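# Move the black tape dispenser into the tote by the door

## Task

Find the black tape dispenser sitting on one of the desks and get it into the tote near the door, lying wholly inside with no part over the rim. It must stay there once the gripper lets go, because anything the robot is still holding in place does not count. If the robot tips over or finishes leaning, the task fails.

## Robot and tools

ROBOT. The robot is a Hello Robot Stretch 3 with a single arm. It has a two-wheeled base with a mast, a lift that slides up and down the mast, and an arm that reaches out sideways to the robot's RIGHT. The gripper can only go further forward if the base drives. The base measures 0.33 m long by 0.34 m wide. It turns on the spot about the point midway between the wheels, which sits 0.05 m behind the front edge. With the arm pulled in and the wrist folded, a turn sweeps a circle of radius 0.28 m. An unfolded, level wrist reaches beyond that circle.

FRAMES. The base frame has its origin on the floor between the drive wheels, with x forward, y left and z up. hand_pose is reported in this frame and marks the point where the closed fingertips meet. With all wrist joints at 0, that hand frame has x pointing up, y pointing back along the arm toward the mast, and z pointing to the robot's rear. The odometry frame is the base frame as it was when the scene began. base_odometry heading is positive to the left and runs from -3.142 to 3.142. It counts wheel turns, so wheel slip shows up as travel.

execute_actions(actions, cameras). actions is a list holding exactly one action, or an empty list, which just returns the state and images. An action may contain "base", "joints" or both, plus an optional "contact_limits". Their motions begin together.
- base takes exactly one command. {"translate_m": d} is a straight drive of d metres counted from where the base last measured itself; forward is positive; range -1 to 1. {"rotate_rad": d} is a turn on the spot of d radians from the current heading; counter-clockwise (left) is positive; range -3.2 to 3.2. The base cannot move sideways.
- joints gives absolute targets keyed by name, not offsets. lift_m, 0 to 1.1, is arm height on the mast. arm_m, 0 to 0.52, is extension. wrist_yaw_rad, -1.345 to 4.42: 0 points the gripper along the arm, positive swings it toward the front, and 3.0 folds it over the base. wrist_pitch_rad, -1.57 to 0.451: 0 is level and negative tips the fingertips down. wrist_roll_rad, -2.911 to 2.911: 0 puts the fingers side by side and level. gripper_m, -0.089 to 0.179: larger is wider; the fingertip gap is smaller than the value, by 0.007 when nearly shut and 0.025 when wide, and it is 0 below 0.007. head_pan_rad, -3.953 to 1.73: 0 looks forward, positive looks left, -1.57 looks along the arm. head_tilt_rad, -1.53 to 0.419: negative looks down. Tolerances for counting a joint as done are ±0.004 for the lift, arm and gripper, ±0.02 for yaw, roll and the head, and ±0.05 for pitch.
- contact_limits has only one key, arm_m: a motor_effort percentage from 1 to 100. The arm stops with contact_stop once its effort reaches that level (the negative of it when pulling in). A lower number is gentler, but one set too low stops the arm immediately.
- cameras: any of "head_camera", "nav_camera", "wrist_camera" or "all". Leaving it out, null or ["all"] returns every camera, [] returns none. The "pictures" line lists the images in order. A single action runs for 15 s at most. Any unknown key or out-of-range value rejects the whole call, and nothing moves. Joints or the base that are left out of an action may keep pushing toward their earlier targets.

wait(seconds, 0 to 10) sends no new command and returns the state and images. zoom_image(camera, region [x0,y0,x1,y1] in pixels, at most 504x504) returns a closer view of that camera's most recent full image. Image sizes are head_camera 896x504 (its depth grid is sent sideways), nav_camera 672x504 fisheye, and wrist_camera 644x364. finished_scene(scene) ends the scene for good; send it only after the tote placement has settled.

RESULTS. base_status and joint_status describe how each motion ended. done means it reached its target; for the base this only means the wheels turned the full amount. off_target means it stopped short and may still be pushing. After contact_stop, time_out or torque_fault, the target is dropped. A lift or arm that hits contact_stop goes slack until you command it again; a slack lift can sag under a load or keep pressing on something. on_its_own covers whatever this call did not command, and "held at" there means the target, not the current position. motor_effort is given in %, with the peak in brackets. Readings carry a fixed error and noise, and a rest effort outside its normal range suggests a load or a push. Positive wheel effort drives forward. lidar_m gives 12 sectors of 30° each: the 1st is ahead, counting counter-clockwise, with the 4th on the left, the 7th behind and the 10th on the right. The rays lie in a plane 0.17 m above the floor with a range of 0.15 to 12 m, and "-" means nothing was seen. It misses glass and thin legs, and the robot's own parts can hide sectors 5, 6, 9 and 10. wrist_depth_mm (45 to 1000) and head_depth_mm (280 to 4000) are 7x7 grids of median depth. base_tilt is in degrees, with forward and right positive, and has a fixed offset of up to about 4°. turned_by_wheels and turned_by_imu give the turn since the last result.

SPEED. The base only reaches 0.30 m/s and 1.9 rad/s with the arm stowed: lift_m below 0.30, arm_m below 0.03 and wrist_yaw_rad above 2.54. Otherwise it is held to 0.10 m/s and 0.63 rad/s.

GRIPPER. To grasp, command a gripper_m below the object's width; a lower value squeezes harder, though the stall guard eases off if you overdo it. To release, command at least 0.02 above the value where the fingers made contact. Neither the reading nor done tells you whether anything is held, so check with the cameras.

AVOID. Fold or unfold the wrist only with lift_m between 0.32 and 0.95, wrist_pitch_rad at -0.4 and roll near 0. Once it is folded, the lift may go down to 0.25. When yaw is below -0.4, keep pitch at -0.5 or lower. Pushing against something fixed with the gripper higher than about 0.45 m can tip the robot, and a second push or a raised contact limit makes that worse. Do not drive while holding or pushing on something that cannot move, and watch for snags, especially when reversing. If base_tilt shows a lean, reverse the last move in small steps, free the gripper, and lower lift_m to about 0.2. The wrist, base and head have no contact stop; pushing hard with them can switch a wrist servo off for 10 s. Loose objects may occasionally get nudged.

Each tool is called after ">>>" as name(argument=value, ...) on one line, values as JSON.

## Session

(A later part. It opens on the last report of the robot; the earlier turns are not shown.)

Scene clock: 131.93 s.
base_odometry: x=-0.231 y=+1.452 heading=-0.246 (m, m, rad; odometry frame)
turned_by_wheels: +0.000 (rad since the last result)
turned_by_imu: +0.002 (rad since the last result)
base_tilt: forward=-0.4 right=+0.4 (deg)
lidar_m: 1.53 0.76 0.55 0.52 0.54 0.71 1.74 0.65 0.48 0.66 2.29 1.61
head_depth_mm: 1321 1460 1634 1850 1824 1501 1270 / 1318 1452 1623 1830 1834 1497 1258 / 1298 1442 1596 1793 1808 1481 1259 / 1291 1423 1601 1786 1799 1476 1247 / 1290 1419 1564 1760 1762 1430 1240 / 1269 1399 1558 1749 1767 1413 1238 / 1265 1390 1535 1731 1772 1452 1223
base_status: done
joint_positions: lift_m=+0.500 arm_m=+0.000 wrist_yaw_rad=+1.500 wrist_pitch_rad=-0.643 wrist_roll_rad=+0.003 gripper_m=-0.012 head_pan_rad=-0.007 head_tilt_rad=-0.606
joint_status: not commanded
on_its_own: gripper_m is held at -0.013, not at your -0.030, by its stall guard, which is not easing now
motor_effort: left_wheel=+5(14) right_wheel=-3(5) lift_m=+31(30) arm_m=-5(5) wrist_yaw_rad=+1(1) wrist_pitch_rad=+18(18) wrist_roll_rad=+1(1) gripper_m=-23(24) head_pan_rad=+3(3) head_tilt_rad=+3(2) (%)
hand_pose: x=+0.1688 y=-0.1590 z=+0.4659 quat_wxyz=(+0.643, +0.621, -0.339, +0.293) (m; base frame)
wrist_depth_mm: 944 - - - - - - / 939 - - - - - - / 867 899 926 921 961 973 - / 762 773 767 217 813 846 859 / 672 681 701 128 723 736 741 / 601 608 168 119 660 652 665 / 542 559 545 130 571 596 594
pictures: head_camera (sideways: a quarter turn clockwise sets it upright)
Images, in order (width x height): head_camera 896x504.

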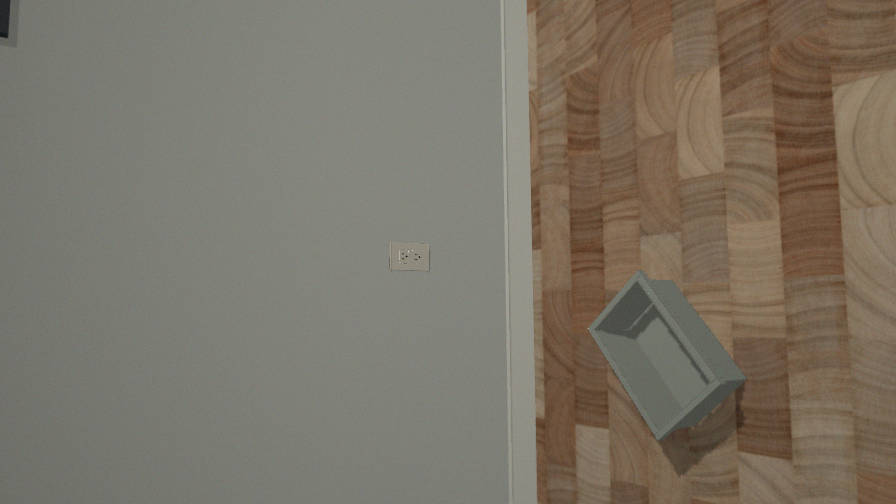

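>>> execute_actions(actions=[{"base":{"translate_m":0.3}}], cameras=[])

>>> execute_actions(actions=[{"base":{"rotate_rad":2.1},"joints":{"wrist_yaw_rad":0.2,"head_pan_rad":-1.7,"head_tilt_rad":-1.05}}], cameras=[])

>>> execute_actions(actions=[{"joints":{"wrist_yaw_rad":-1.2,"arm_m":0.3}}])

Scene clock: 137.10 s.
base_odometry: x=+0.060 y=+1.379 heading=-0.246 (m, m, rad; odometry frame)
turned_by_wheels: +0.000 (rad since the last result)
turned_by_imu: +0.001 (rad since the last result)
base_tilt: forward=-0.4 right=+0.5 (deg)
lidar_m: 1.24 0.78 0.55 0.51 0.55 0.73 1.80 0.65 0.67 1.64 1.85 1.30
head_depth_mm: 1053 1167 1306 1473 1686 1499 1268 / 1051 1156 1297 1463 1660 1492 1261 / 1044 1152 1280 1457 1657 1478 1257 / 1034 1137 1273 1436 1631 1479 1252 / 1026 1125 1260 1424 1618 1465 1213 / 1020 1126 1243 1409 1602 1459 1233 / 1011 1112 1236 1387 1584 1461 1203
base_status: done
joint_positions: lift_m=+0.500 arm_m=+0.000 wrist_yaw_rad=+1.500 wrist_pitch_rad=-0.643 wrist_roll_rad=+0.003 gripper_m=-0.012 head_pan_rad=-0.007 head_tilt_rad=-0.606
joint_status: not commanded
on_its_own: gripper_m is held at -0.013, not at your -0.030, by its stall guard, which is not easing now
motor_effort: left_wheel=+5(14) right_wheel=-3(4) lift_m=+30(31) arm_m=-5(5) wrist_yaw_rad=+1(1) wrist_pitch_rad=+18(18) wrist_roll_rad=+1(1) gripper_m=-23(23) head_pan_rad=+4(2) head_tilt_rad=+2(2) (%)
hand_pose: x=+0.1688 y=-0.1590 z=+0.4659 quat_wxyz=(+0.643, +0.621, -0.339, +0.293) (m; base frame)
wrist_depth_mm: - - - - - - - / 952 - - - - - - / 860 824 857 947 961 965 - / 762 760 770 217 818 851 860 / 668 685 702 128 740 738 751 / 608 616 168 119 658 652 664 / 542 556 540 130 565 594 592
pictures: none
No camera images: the call's "cameras" was empty. Leave "cameras" out to get every camera's image.

Scene clock: 141.37 s.
base_odometry: x=+0.060 y=+1.379 heading=+1.854 (m, m, rad; odometry frame)
turned_by_wheels: +2.100 (rad since the last result)
turned_by_imu: +2.114 (rad since the last result)
base_tilt: forward=-0.3 right=+0.5 (deg)
lidar_m: 0.55 0.73 1.73 0.65 0.67 1.59 1.87 1.31 1.24 0.79 0.55 0.51
head_depth_mm: 1129 1321 1577 1518 1358 1227 1127 / 1171 1372 1604 1495 1349 1229 1132 / 1214 1437 1619 1440 1334 - - / 1258 1498 1663 1438 1326 - - / 1258 1475 1613 1483 1080 1182 1099 / 1003 1128 1289 1420 1310 1194 1100 / 833 922 1036 1171 1272 1188 1088
base_status: done
joint_positions: lift_m=+0.500 arm_m=+0.000 wrist_yaw_rad=+0.201 wrist_pitch_rad=-0.643 wrist_roll_rad=+0.003 gripper_m=-0.012 head_pan_rad=-1.693 head_tilt_rad=-1.037
joint_status: all done
on_its_own: gripper_m is held at -0.013, not at your -0.030, by its stall guard, which is not easing now
motor_effort: left_wheel=-4(10) right_wheel=+2(5) lift_m=+30(30) arm_m=-5(5) wrist_yaw_rad=+0(2) wrist_pitch_rad=+18(18) wrist_roll_rad=+1(1) gripper_m=-24(22) head_pan_rad=-4(37) head_tilt_rad=-6(29) (%)
hand_pose: x=+0.0165 y=-0.3321 z=+0.4659 quat_wxyz=(+0.689, +0.289, -0.646, -0.156) (m; base frame)
wrist_depth_mm: 327 390 491 663 987 900 768 / 352 422 546 750 - 963 816 / 374 456 610 850 956 963 870 / 404 506 630 217 774 726 860 / 441 560 678 128 697 685 752 / 483 599 168 119 644 643 664 / 522 546 539 130 568 588 598
pictures: none
No camera images: the call's "cameras" was empty. Leave "cameras" out to get every camera's image.

Scene clock: 144.80 s.
base_odometry: x=+0.060 y=+1.379 heading=+1.854 (m, m, rad; odometry frame)
turned_by_wheels: +0.000 (rad since the last result)
turned_by_imu: +0.000 (rad since the last result)
base_tilt: forward=-0.4 right=+0.5 (deg)
lidar_m: 0.55 0.73 1.74 0.65 0.67 1.59 1.87 1.30 1.24 0.79 0.55 0.51
head_depth_mm: 1132 1320 1580 1521 1353 1223 1122 / 1170 1375 1617 1503 1347 1222 1127 / 1219 1433 1631 1397 1351 - - / 1256 1492 1675 - 1312 1218 - / 1250 1463 1608 1454 1322 1197 1100 / 996 1134 1292 1417 1317 1190 1098 / 831 924 1036 1175 1274 1184 1090
base_status: not commanded
joint_positions: lift_m=+0.500 arm_m=+0.300 wrist_yaw_rad=-1.199 wrist_pitch_rad=-0.643 wrist_roll_rad=+0.004 gripper_m=-0.012 head_pan_rad=-1.693 head_tilt_rad=-1.037
joint_status: all done
on_its_own: gripper_m is held at -0.013, not at your -0.030, by its stall guard, which is not easing now
motor_effort: left_wheel=-5(4) right_wheel=+2(3) lift_m=+30(30) arm_m=+5(6) wrist_yaw_rad=+0(2) wrist_pitch_rad=+18(18) wrist_roll_rad=+1(1) gripper_m=-23(23) head_pan_rad=-2(3) head_tilt_rad=-6(6) (%)
hand_pose: x=-0.1991 y=-0.5137 z=+0.4659 quat_wxyz=(+0.427, -0.195, -0.681, -0.563) (m; base frame)
wrist_depth_mm: 585 679 816 - - - - / 628 740 894 - - - - / 682 812 906 925 976 997 - / 728 775 768 216 832 852 864 / 678 689 588 128 733 746 769 / 609 597 168 119 657 664 666 / 540 532 534 130 567 585 600
pictures: head_camera (sideways: a quarter turn clockwise sets it upright), nav_camera (sideways: a quarter turn counterclockwise sets it upright), wrist_camera
Images, in order (width x height): head_camera 896x504, nav_camera 672x504, wrist_camera 644x364.

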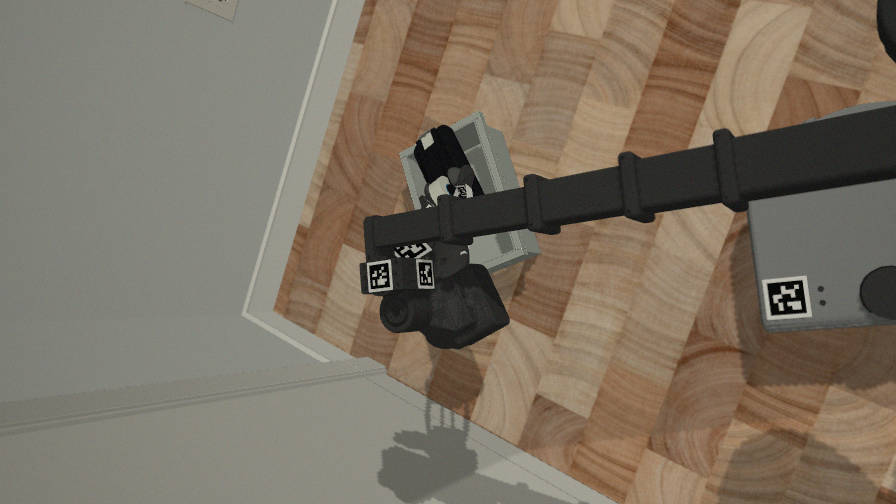

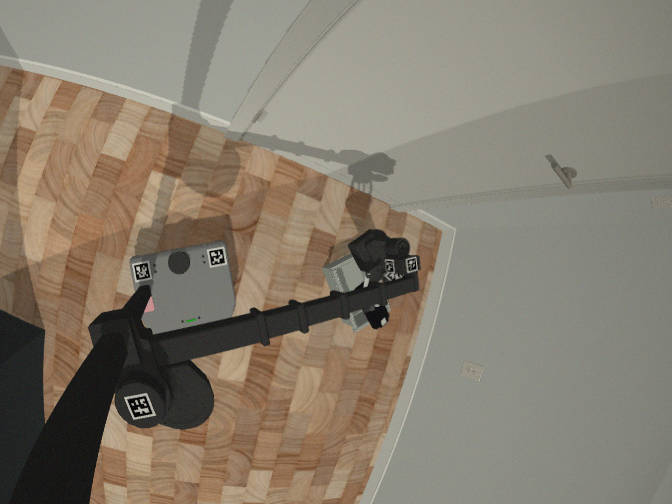

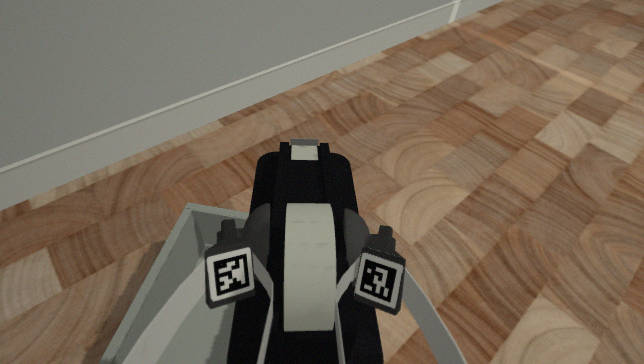

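>>> execute_actions(actions=[{"joints":{"arm_m":0.44,"lift_m":0.3}}], cameras=["head_camera","wrist_camera"])

Scene clock: 148.30 s.
base_odometry: x=+0.060 y=+1.379 heading=+1.854 (m, m, rad; odometry frame)
turned_by_wheels: +0.000 (rad since the last result)
turned_by_imu: +0.000 (rad since the last result)
base_tilt: forward=-0.4 right=+0.5 (deg)
lidar_m: 0.55 0.73 1.74 0.65 0.67 1.59 1.87 1.31 1.24 0.78 0.55 0.51
head_depth_mm: 1129 1323 1586 1509 1351 1227 1125 / 1173 1379 1599 1493 1346 1229 1135 / 1214 1429 1636 1439 1340 1226 - / 1258 1494 1668 1414 1333 1205 - / 1263 1470 1612 1428 1322 1203 1098 / 999 1136 1293 1417 1315 1197 1094 / 831 920 1037 1179 1278 1191 1090
base_status: not commanded
joint_positions: lift_m=+0.300 arm_m=+0.440 wrist_yaw_rad=-1.199 wrist_pitch_rad=-0.643 wrist_roll_rad=+0.004 gripper_m=-0.012 head_pan_rad=-1.693 head_tilt_rad=-1.037
joint_status: all done
on_its_own: gripper_m is held at -0.013, not at your -0.030, by its stall guard, which is not easing now
motor_effort: left_wheel=-4(4) right_wheel=+3(3) lift_m=+30(30) arm_m=+5(7) wrist_yaw_rad=+0(0) wrist_pitch_rad=+18(18) wrist_roll_rad=+1(1) gripper_m=-23(23) head_pan_rad=-4(4) head_tilt_rad=-6(6) (%)
hand_pose: x=-0.1991 y=-0.6537 z=+0.2659 quat_wxyz=(+0.426, -0.195, -0.681, -0.563) (m; base frame)
wrist_depth_mm: 490 559 675 826 952 - - / 524 601 692 748 777 807 833 / 554 598 618 637 645 660 688 / 510 519 408 216 541 564 575 / 452 456 344 128 484 497 502 / 403 411 168 119 442 437 446 / 367 369 316 130 373 395 397
pictures: head_camera (sideways: a quarter turn clockwise sets it upright), wrist_camera
Images, in order (width x height): head_camera 896x504, wrist_camera 644x364.

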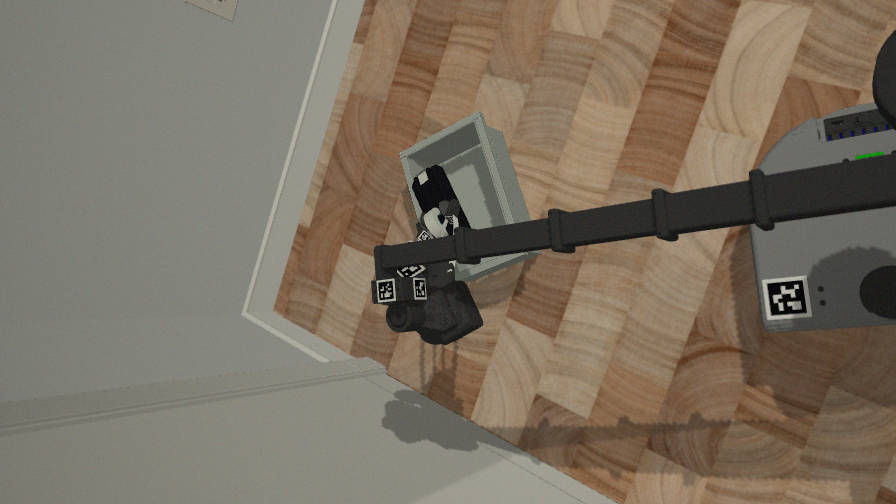

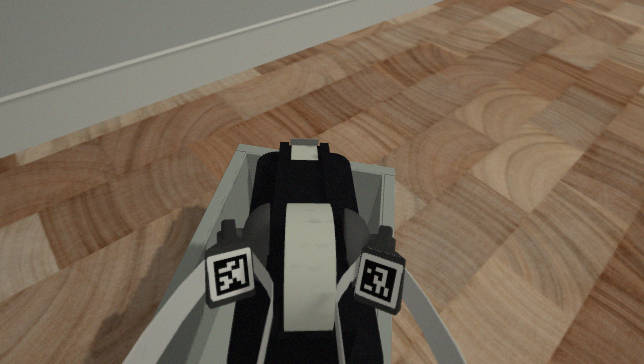

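>>> execute_actions(actions=[{"joints":{"lift_m":0.2,"arm_m":0.45}}], cameras=["head_camera","wrist_camera"])

Scene clock: 150.30 s.
base_odometry: x=+0.060 y=+1.379 heading=+1.854 (m, m, rad; odometry frame)
turned_by_wheels: +0.000 (rad since the last result)
turned_by_imu: +0.000 (rad since the last result)
base_tilt: forward=-0.3 right=+0.5 (deg)
lidar_m: 0.55 0.73 1.73 0.65 0.67 1.59 1.88 1.30 0.66 0.65 0.55 0.51
head_depth_mm: 1124 1313 1586 1506 1365 1232 1125 / 1167 1380 1604 1498 1352 1231 1136 / 1213 1432 1618 1420 1338 1238 - / 1252 1493 1650 1427 1328 1206 - / 1253 1466 1619 1494 1328 1209 1097 / 1000 1130 1283 1420 1318 1197 1093 / 833 920 1037 1178 1275 1191 1087
base_status: not commanded
joint_positions: lift_m=+0.200 arm_m=+0.450 wrist_yaw_rad=-1.199 wrist_pitch_rad=-0.643 wrist_roll_rad=+0.004 gripper_m=-0.012 head_pan_rad=-1.693 head_tilt_rad=-1.037
joint_status: all done
on_its_own: gripper_m is held at -0.013, not at your -0.030, by its stall guard, which is not easing now
motor_effort: left_wheel=-4(4) right_wheel=+3(3) lift_m=+31(31) arm_m=+5(7) wrist_yaw_rad=+0(0) wrist_pitch_rad=+18(18) wrist_roll_rad=+1(1) gripper_m=-23(23) head_pan_rad=-3(3) head_tilt_rad=-6(6) (%)
hand_pose: x=-0.1991 y=-0.6637 z=+0.1659 quat_wxyz=(+0.426, -0.195, -0.681, -0.563) (m; base frame)
wrist_depth_mm: 470 548 623 704 735 769 793 / 501 535 543 565 582 596 621 / 437 451 346 345 340 499 511 / 383 390 274 216 381 427 439 / 342 241 285 128 283 372 384 / 306 206 168 119 209 330 338 / 270 192 271 130 212 299 302
pictures: head_camera (sideways: a quarter turn clockwise sets it upright), wrist_camera
Images, in order (width x height): head_camera 896x504, wrist_camera 644x364.

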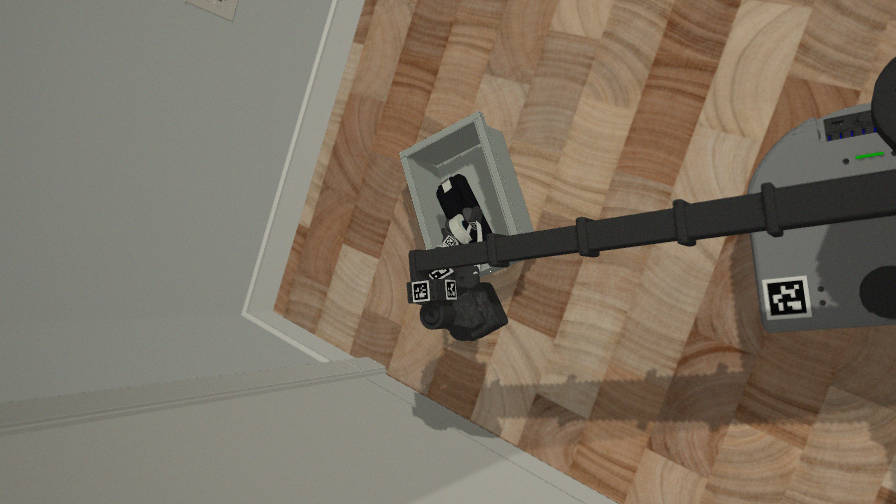

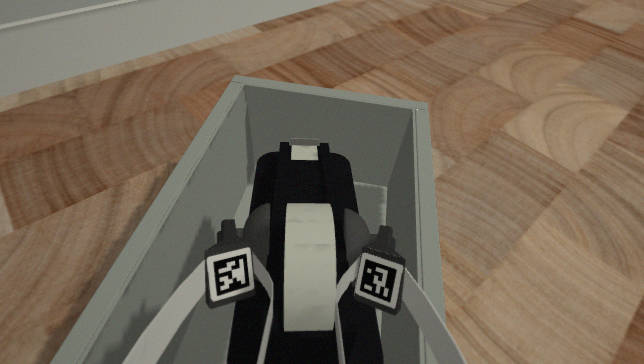

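>>> execute_actions(actions=[{"base":{"translate_m":-0.04},"joints":{"arm_m":0.47}}], cameras=[])

>>> execute_actions(actions=[{"joints":{"lift_m":0.11}}], cameras=["head_camera","wrist_camera"])

Scene clock: 152.00 s.
base_odometry: x=+0.071 y=+1.340 heading=+1.853 (m, m, rad; odometry frame)
turned_by_wheels: +0.000 (rad since the last result)
turned_by_imu: +0.000 (rad since the last result)
base_tilt: forward=-0.4 right=+0.5 (deg)
lidar_m: 0.59 0.77 1.85 0.64 0.69 1.65 1.84 1.29 0.68 0.66 0.59 0.54
head_depth_mm: 1117 1304 1567 1519 1353 1229 1121 / 1151 1355 1605 1499 1355 1217 1129 / 1195 1418 1645 1412 1345 1226 - / 1239 1480 1637 1431 1324 1209 - / 1273 1511 1641 1489 1324 1201 1100 / 1105 1239 1406 1451 1320 1197 1094 / 889 987 1111 1257 1294 1186 1091
base_status: done
joint_positions: lift_m=+0.200 arm_m=+0.470 wrist_yaw_rad=-1.199 wrist_pitch_rad=-0.643 wrist_roll_rad=+0.004 gripper_m=-0.012 head_pan_rad=-1.693 head_tilt_rad=-1.037
joint_status: all done
on_its_own: gripper_m is held at -0.013, not at your -0.030, by its stall guard, which is not easing now
motor_effort: left_wheel=-3(10) right_wheel=+2(3) lift_m=+31(31) arm_m=+5(5) wrist_yaw_rad=+0(0) wrist_pitch_rad=+18(18) wrist_roll_rad=+1(1) gripper_m=-24(24) head_pan_rad=-2(4) head_tilt_rad=-6(6) (%)
hand_pose: x=-0.1991 y=-0.6837 z=+0.1659 quat_wxyz=(+0.426, -0.195, -0.681, -0.563) (m; base frame)
wrist_depth_mm: 447 508 611 690 732 765 793 / 479 523 546 567 588 609 624 / 443 452 313 303 460 502 513 / 384 393 256 216 318 428 440 / 340 337 258 128 267 374 381 / 304 206 167 119 204 330 338 / 276 177 264 130 223 298 303
pictures: none
No camera images: the call's "cameras" was empty. Leave "cameras" out to get every camera's image.

Scene clock: 153.67 s.
base_odometry: x=+0.071 y=+1.340 heading=+1.853 (m, m, rad; odometry frame)
turned_by_wheels: +0.000 (rad since the last result)
turned_by_imu: +0.000 (rad since the last result)
base_tilt: forward=-0.4 right=+0.5 (deg)
lidar_m: 0.59 0.77 1.85 0.64 0.69 1.66 1.84 1.28 1.22 0.84 0.59 0.54
head_depth_mm: 1119 1292 1560 1510 1357 1224 1122 / 1154 1360 1607 1512 1341 1220 1130 / 1190 1411 1626 1432 1336 1232 - / 1242 1473 1645 1472 1338 1212 - / 1279 1517 1635 1506 1315 1207 1099 / 1103 1238 1407 1443 1318 1199 1094 / 886 984 1111 1250 1296 1189 1090
base_status: not commanded
joint_positions: lift_m=+0.110 arm_m=+0.470 wrist_yaw_rad=-1.199 wrist_pitch_rad=-0.643 wrist_roll_rad=+0.004 gripper_m=-0.012 head_pan_rad=-1.693 head_tilt_rad=-1.037
joint_status: all done
on_its_own: gripper_m is held at -0.013, not at your -0.030, by its stall guard, which is not easing now
motor_effort: left_wheel=-3(3) right_wheel=+3(2) lift_m=+31(30) arm_m=+5(5) wrist_yaw_rad=+0(0) wrist_pitch_rad=+18(18) wrist_roll_rad=+1(1) gripper_m=-23(23) head_pan_rad=-4(3) head_tilt_rad=-6(6) (%)
hand_pose: x=-0.1991 y=-0.6837 z=+0.0759 quat_wxyz=(+0.426, -0.195, -0.681, -0.563) (m; base frame)
wrist_depth_mm: 432 462 236 235 233 539 557 / 368 184 255 260 245 398 441 / 313 160 280 293 274 174 364 / 128 166 247 216 275 145 309 / 129 172 242 128 242 126 270 / 133 178 168 119 190 120 234 / 138 175 190 130 196 115 206
pictures: head_camera (sideways: a quarter turn clockwise sets it upright), wrist_camera
Images, in order (width x height): head_camera 896x504, wrist_camera 644x364.

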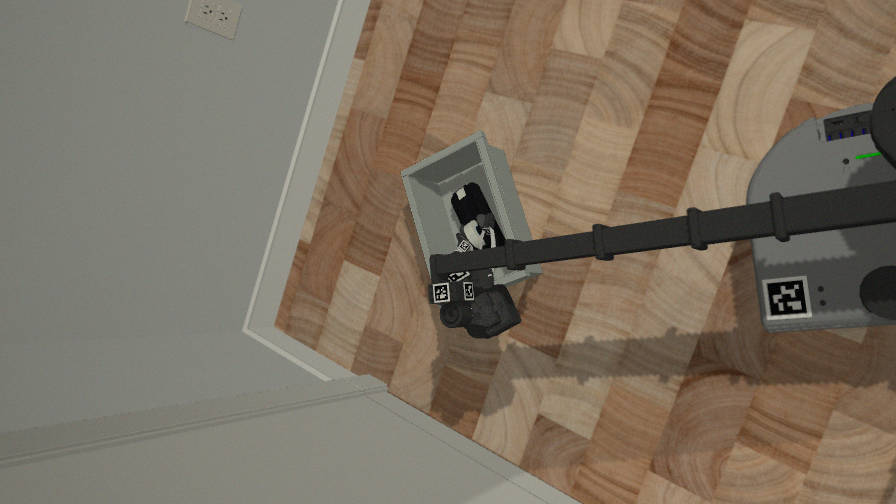

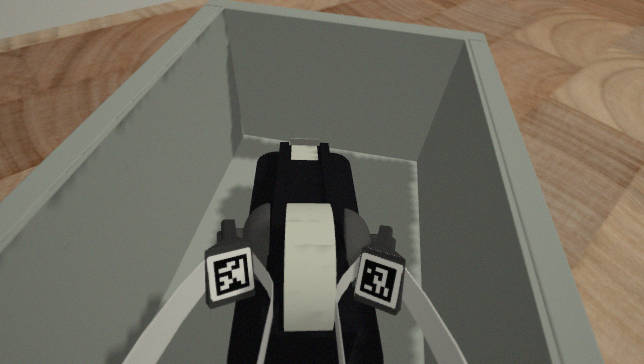

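>>> execute_actions(actions=[{"joints":{"lift_m":0.092}}], cameras=[])

>>> execute_actions(actions=[{"joints":{"gripper_m":0.05}}], cameras=["wrist_camera"])

>>> execute_actions(actions=[{"joints":{"lift_m":0.35}}], cameras=["head_camera","wrist_camera"])

Scene clock: 154.83 s.
base_odometry: x=+0.071 y=+1.340 heading=+1.853 (m, m, rad; odometry frame)
turned_by_wheels: +0.000 (rad since the last result)
turned_by_imu: +0.000 (rad since the last result)
base_tilt: forward=-0.4 right=+0.5 (deg)
lidar_m: 0.59 0.77 1.85 0.64 0.69 1.65 1.84 1.28 1.22 0.84 0.59 0.54
head_depth_mm: 1112 1296 1559 1521 1355 1231 1127 / 1148 1346 1600 1507 1345 1221 1126 / 1198 1414 1618 1432 1335 1223 - / 1243 1473 1655 1483 1332 1217 - / 1278 1513 1635 1501 1324 1200 1098 / 1103 1235 1401 1442 1325 1200 1099 / 882 991 1111 1254 1291 1188 1088
base_status: not commanded
joint_positions: lift_m=+0.092 arm_m=+0.470 wrist_yaw_rad=-1.199 wrist_pitch_rad=-0.643 wrist_roll_rad=+0.004 gripper_m=-0.012 head_pan_rad=-1.693 head_tilt_rad=-1.037
joint_status: all done
on_its_own: gripper_m is held at -0.013, not at your -0.030, by its stall guard, which is not easing now
motor_effort: left_wheel=-3(3) right_wheel=+2(3) lift_m=+30(30) arm_m=+5(5) wrist_yaw_rad=+0(0) wrist_pitch_rad=+18(18) wrist_roll_rad=+1(1) gripper_m=-23(24) head_pan_rad=-3(3) head_tilt_rad=-6(6) (%)
hand_pose: x=-0.1991 y=-0.6837 z=+0.0579 quat_wxyz=(+0.426, -0.195, -0.681, -0.563) (m; base frame)
wrist_depth_mm: 411 180 228 229 219 452 511 / 335 153 255 260 245 176 407 / 122 159 278 287 275 142 331 / 125 166 241 216 258 133 277 / 129 173 227 128 228 126 103 / 134 178 168 119 190 120 89 / 138 173 174 130 181 115 80
pictures: none
No camera images: the call's "cameras" was empty. Leave "cameras" out to get every camera's image.

Scene clock: 156.03 s.
base_odometry: x=+0.071 y=+1.340 heading=+1.853 (m, m, rad; odometry frame)
turned_by_wheels: +0.000 (rad since the last result)
turned_by_imu: +0.000 (rad since the last result)
base_tilt: forward=-0.3 right=+0.5 (deg)
lidar_m: 0.59 0.77 1.85 0.65 0.69 1.65 1.84 1.29 1.22 0.84 0.59 0.54
head_depth_mm: 1114 1300 1554 1516 1355 1224 1120 / 1154 1356 1607 1496 1351 1217 1132 / 1197 1409 1624 1425 1335 1226 - / 1235 1464 1642 1487 1334 1215 - / 1277 1511 1636 1503 1323 1207 1102 / 1103 1239 1416 1445 1313 1195 1095 / 884 985 1104 1256 1294 1193 1088
base_status: not commanded
joint_positions: lift_m=+0.092 arm_m=+0.470 wrist_yaw_rad=-1.199 wrist_pitch_rad=-0.619 wrist_roll_rad=+0.004 gripper_m=+0.050 head_pan_rad=-1.693 head_tilt_rad=-1.037
joint_status: all done
motor_effort: left_wheel=-3(3) right_wheel=+2(2) lift_m=+31(30) arm_m=+5(5) wrist_yaw_rad=+0(0) wrist_pitch_rad=+8(18) wrist_roll_rad=+1(1) gripper_m=+0(89) head_pan_rad=-2(3) head_tilt_rad=-6(6) (%)
hand_pose: x=-0.2029 y=-0.6851 z=+0.0625 quat_wxyz=(+0.433, -0.203, -0.678, -0.558) (m; base frame)
wrist_depth_mm: 420 448 228 227 223 535 556 / 357 162 253 256 243 198 427 / 127 158 278 295 273 151 349 / 125 165 253 247 267 134 294 / 129 172 230 198 231 128 243 / 133 173 196 143 193 122 94 / 137 173 183 132 190 115 83
pictures: wrist_camera
Images, in order (width x height): wrist_camera 644x364.

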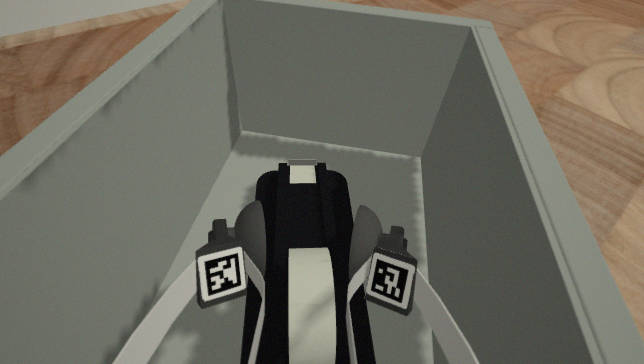

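Scene clock: 159.20 s.
base_odometry: x=+0.071 y=+1.340 heading=+1.853 (m, m, rad; odometry frame)
turned_by_wheels: +0.000 (rad since the last result)
turned_by_imu: +0.000 (rad since the last result)
base_tilt: forward=-0.4 right=+0.4 (deg)
lidar_m: 0.59 0.77 1.85 0.64 0.69 1.65 1.84 1.29 1.22 0.84 0.59 0.54
head_depth_mm: 1121 1302 1563 1517 1360 1227 1124 / 1154 1352 1589 1508 1345 1219 1133 / 1198 1412 1626 1428 1340 1231 - / 1241 1469 1668 1421 1311 1209 - / 1273 1505 1655 1438 1322 1206 1096 / 1106 1233 1405 1444 1319 1199 1096 / 886 991 1108 1258 1298 1195 1089
base_status: not commanded
joint_positions: lift_m=+0.350 arm_m=+0.470 wrist_yaw_rad=-1.199 wrist_pitch_rad=-0.618 wrist_roll_rad=+0.004 gripper_m=+0.050 head_pan_rad=-1.693 head_tilt_rad=-1.037
joint_status: all done
motor_effort: left_wheel=-3(3) right_wheel=+2(2) lift_m=+40(42) arm_m=+5(5) wrist_yaw_rad=+0(0) wrist_pitch_rad=+8(8) wrist_roll_rad=+1(1) gripper_m=+0(2) head_pan_rad=-3(3) head_tilt_rad=-6(6) (%)
hand_pose: x=-0.2030 y=-0.6852 z=+0.3202 quat_wxyz=(+0.433, -0.203, -0.678, -0.558) (m; base frame)
wrist_depth_mm: 453 523 618 776 - - - / 486 564 687 815 912 967 972 / 525 604 697 734 750 779 803 / 554 603 615 626 638 657 668 / 513 525 534 439 566 571 581 / 460 470 456 475 502 502 511 / 417 424 403 422 403 453 456
pictures: head_camera (sideways: a quarter turn clockwise sets it upright), wrist_camera
Images, in order (width x height): head_camera 896x504, wrist_camera 644x364.

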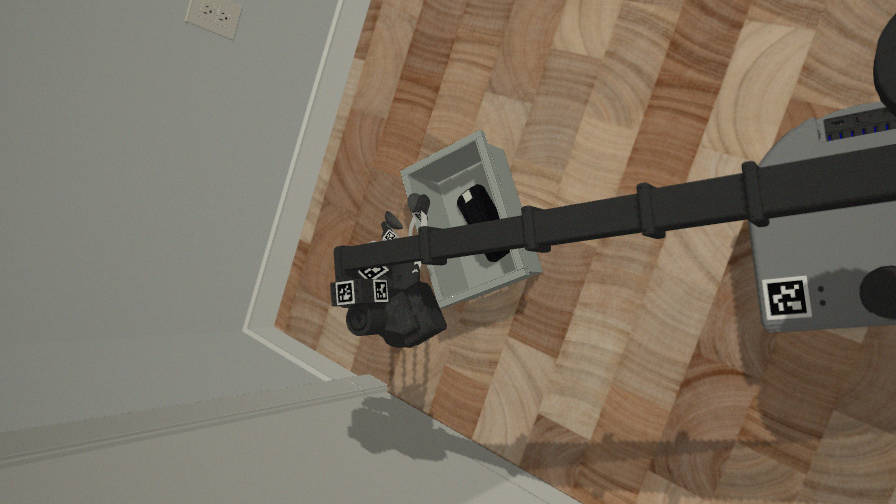

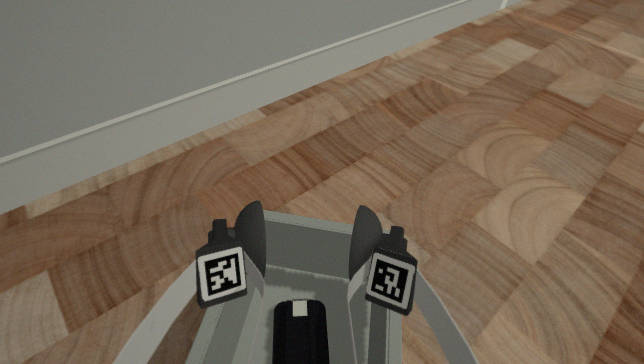

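>>> finished_scene(scene=2)

The scene is finished: the task was done.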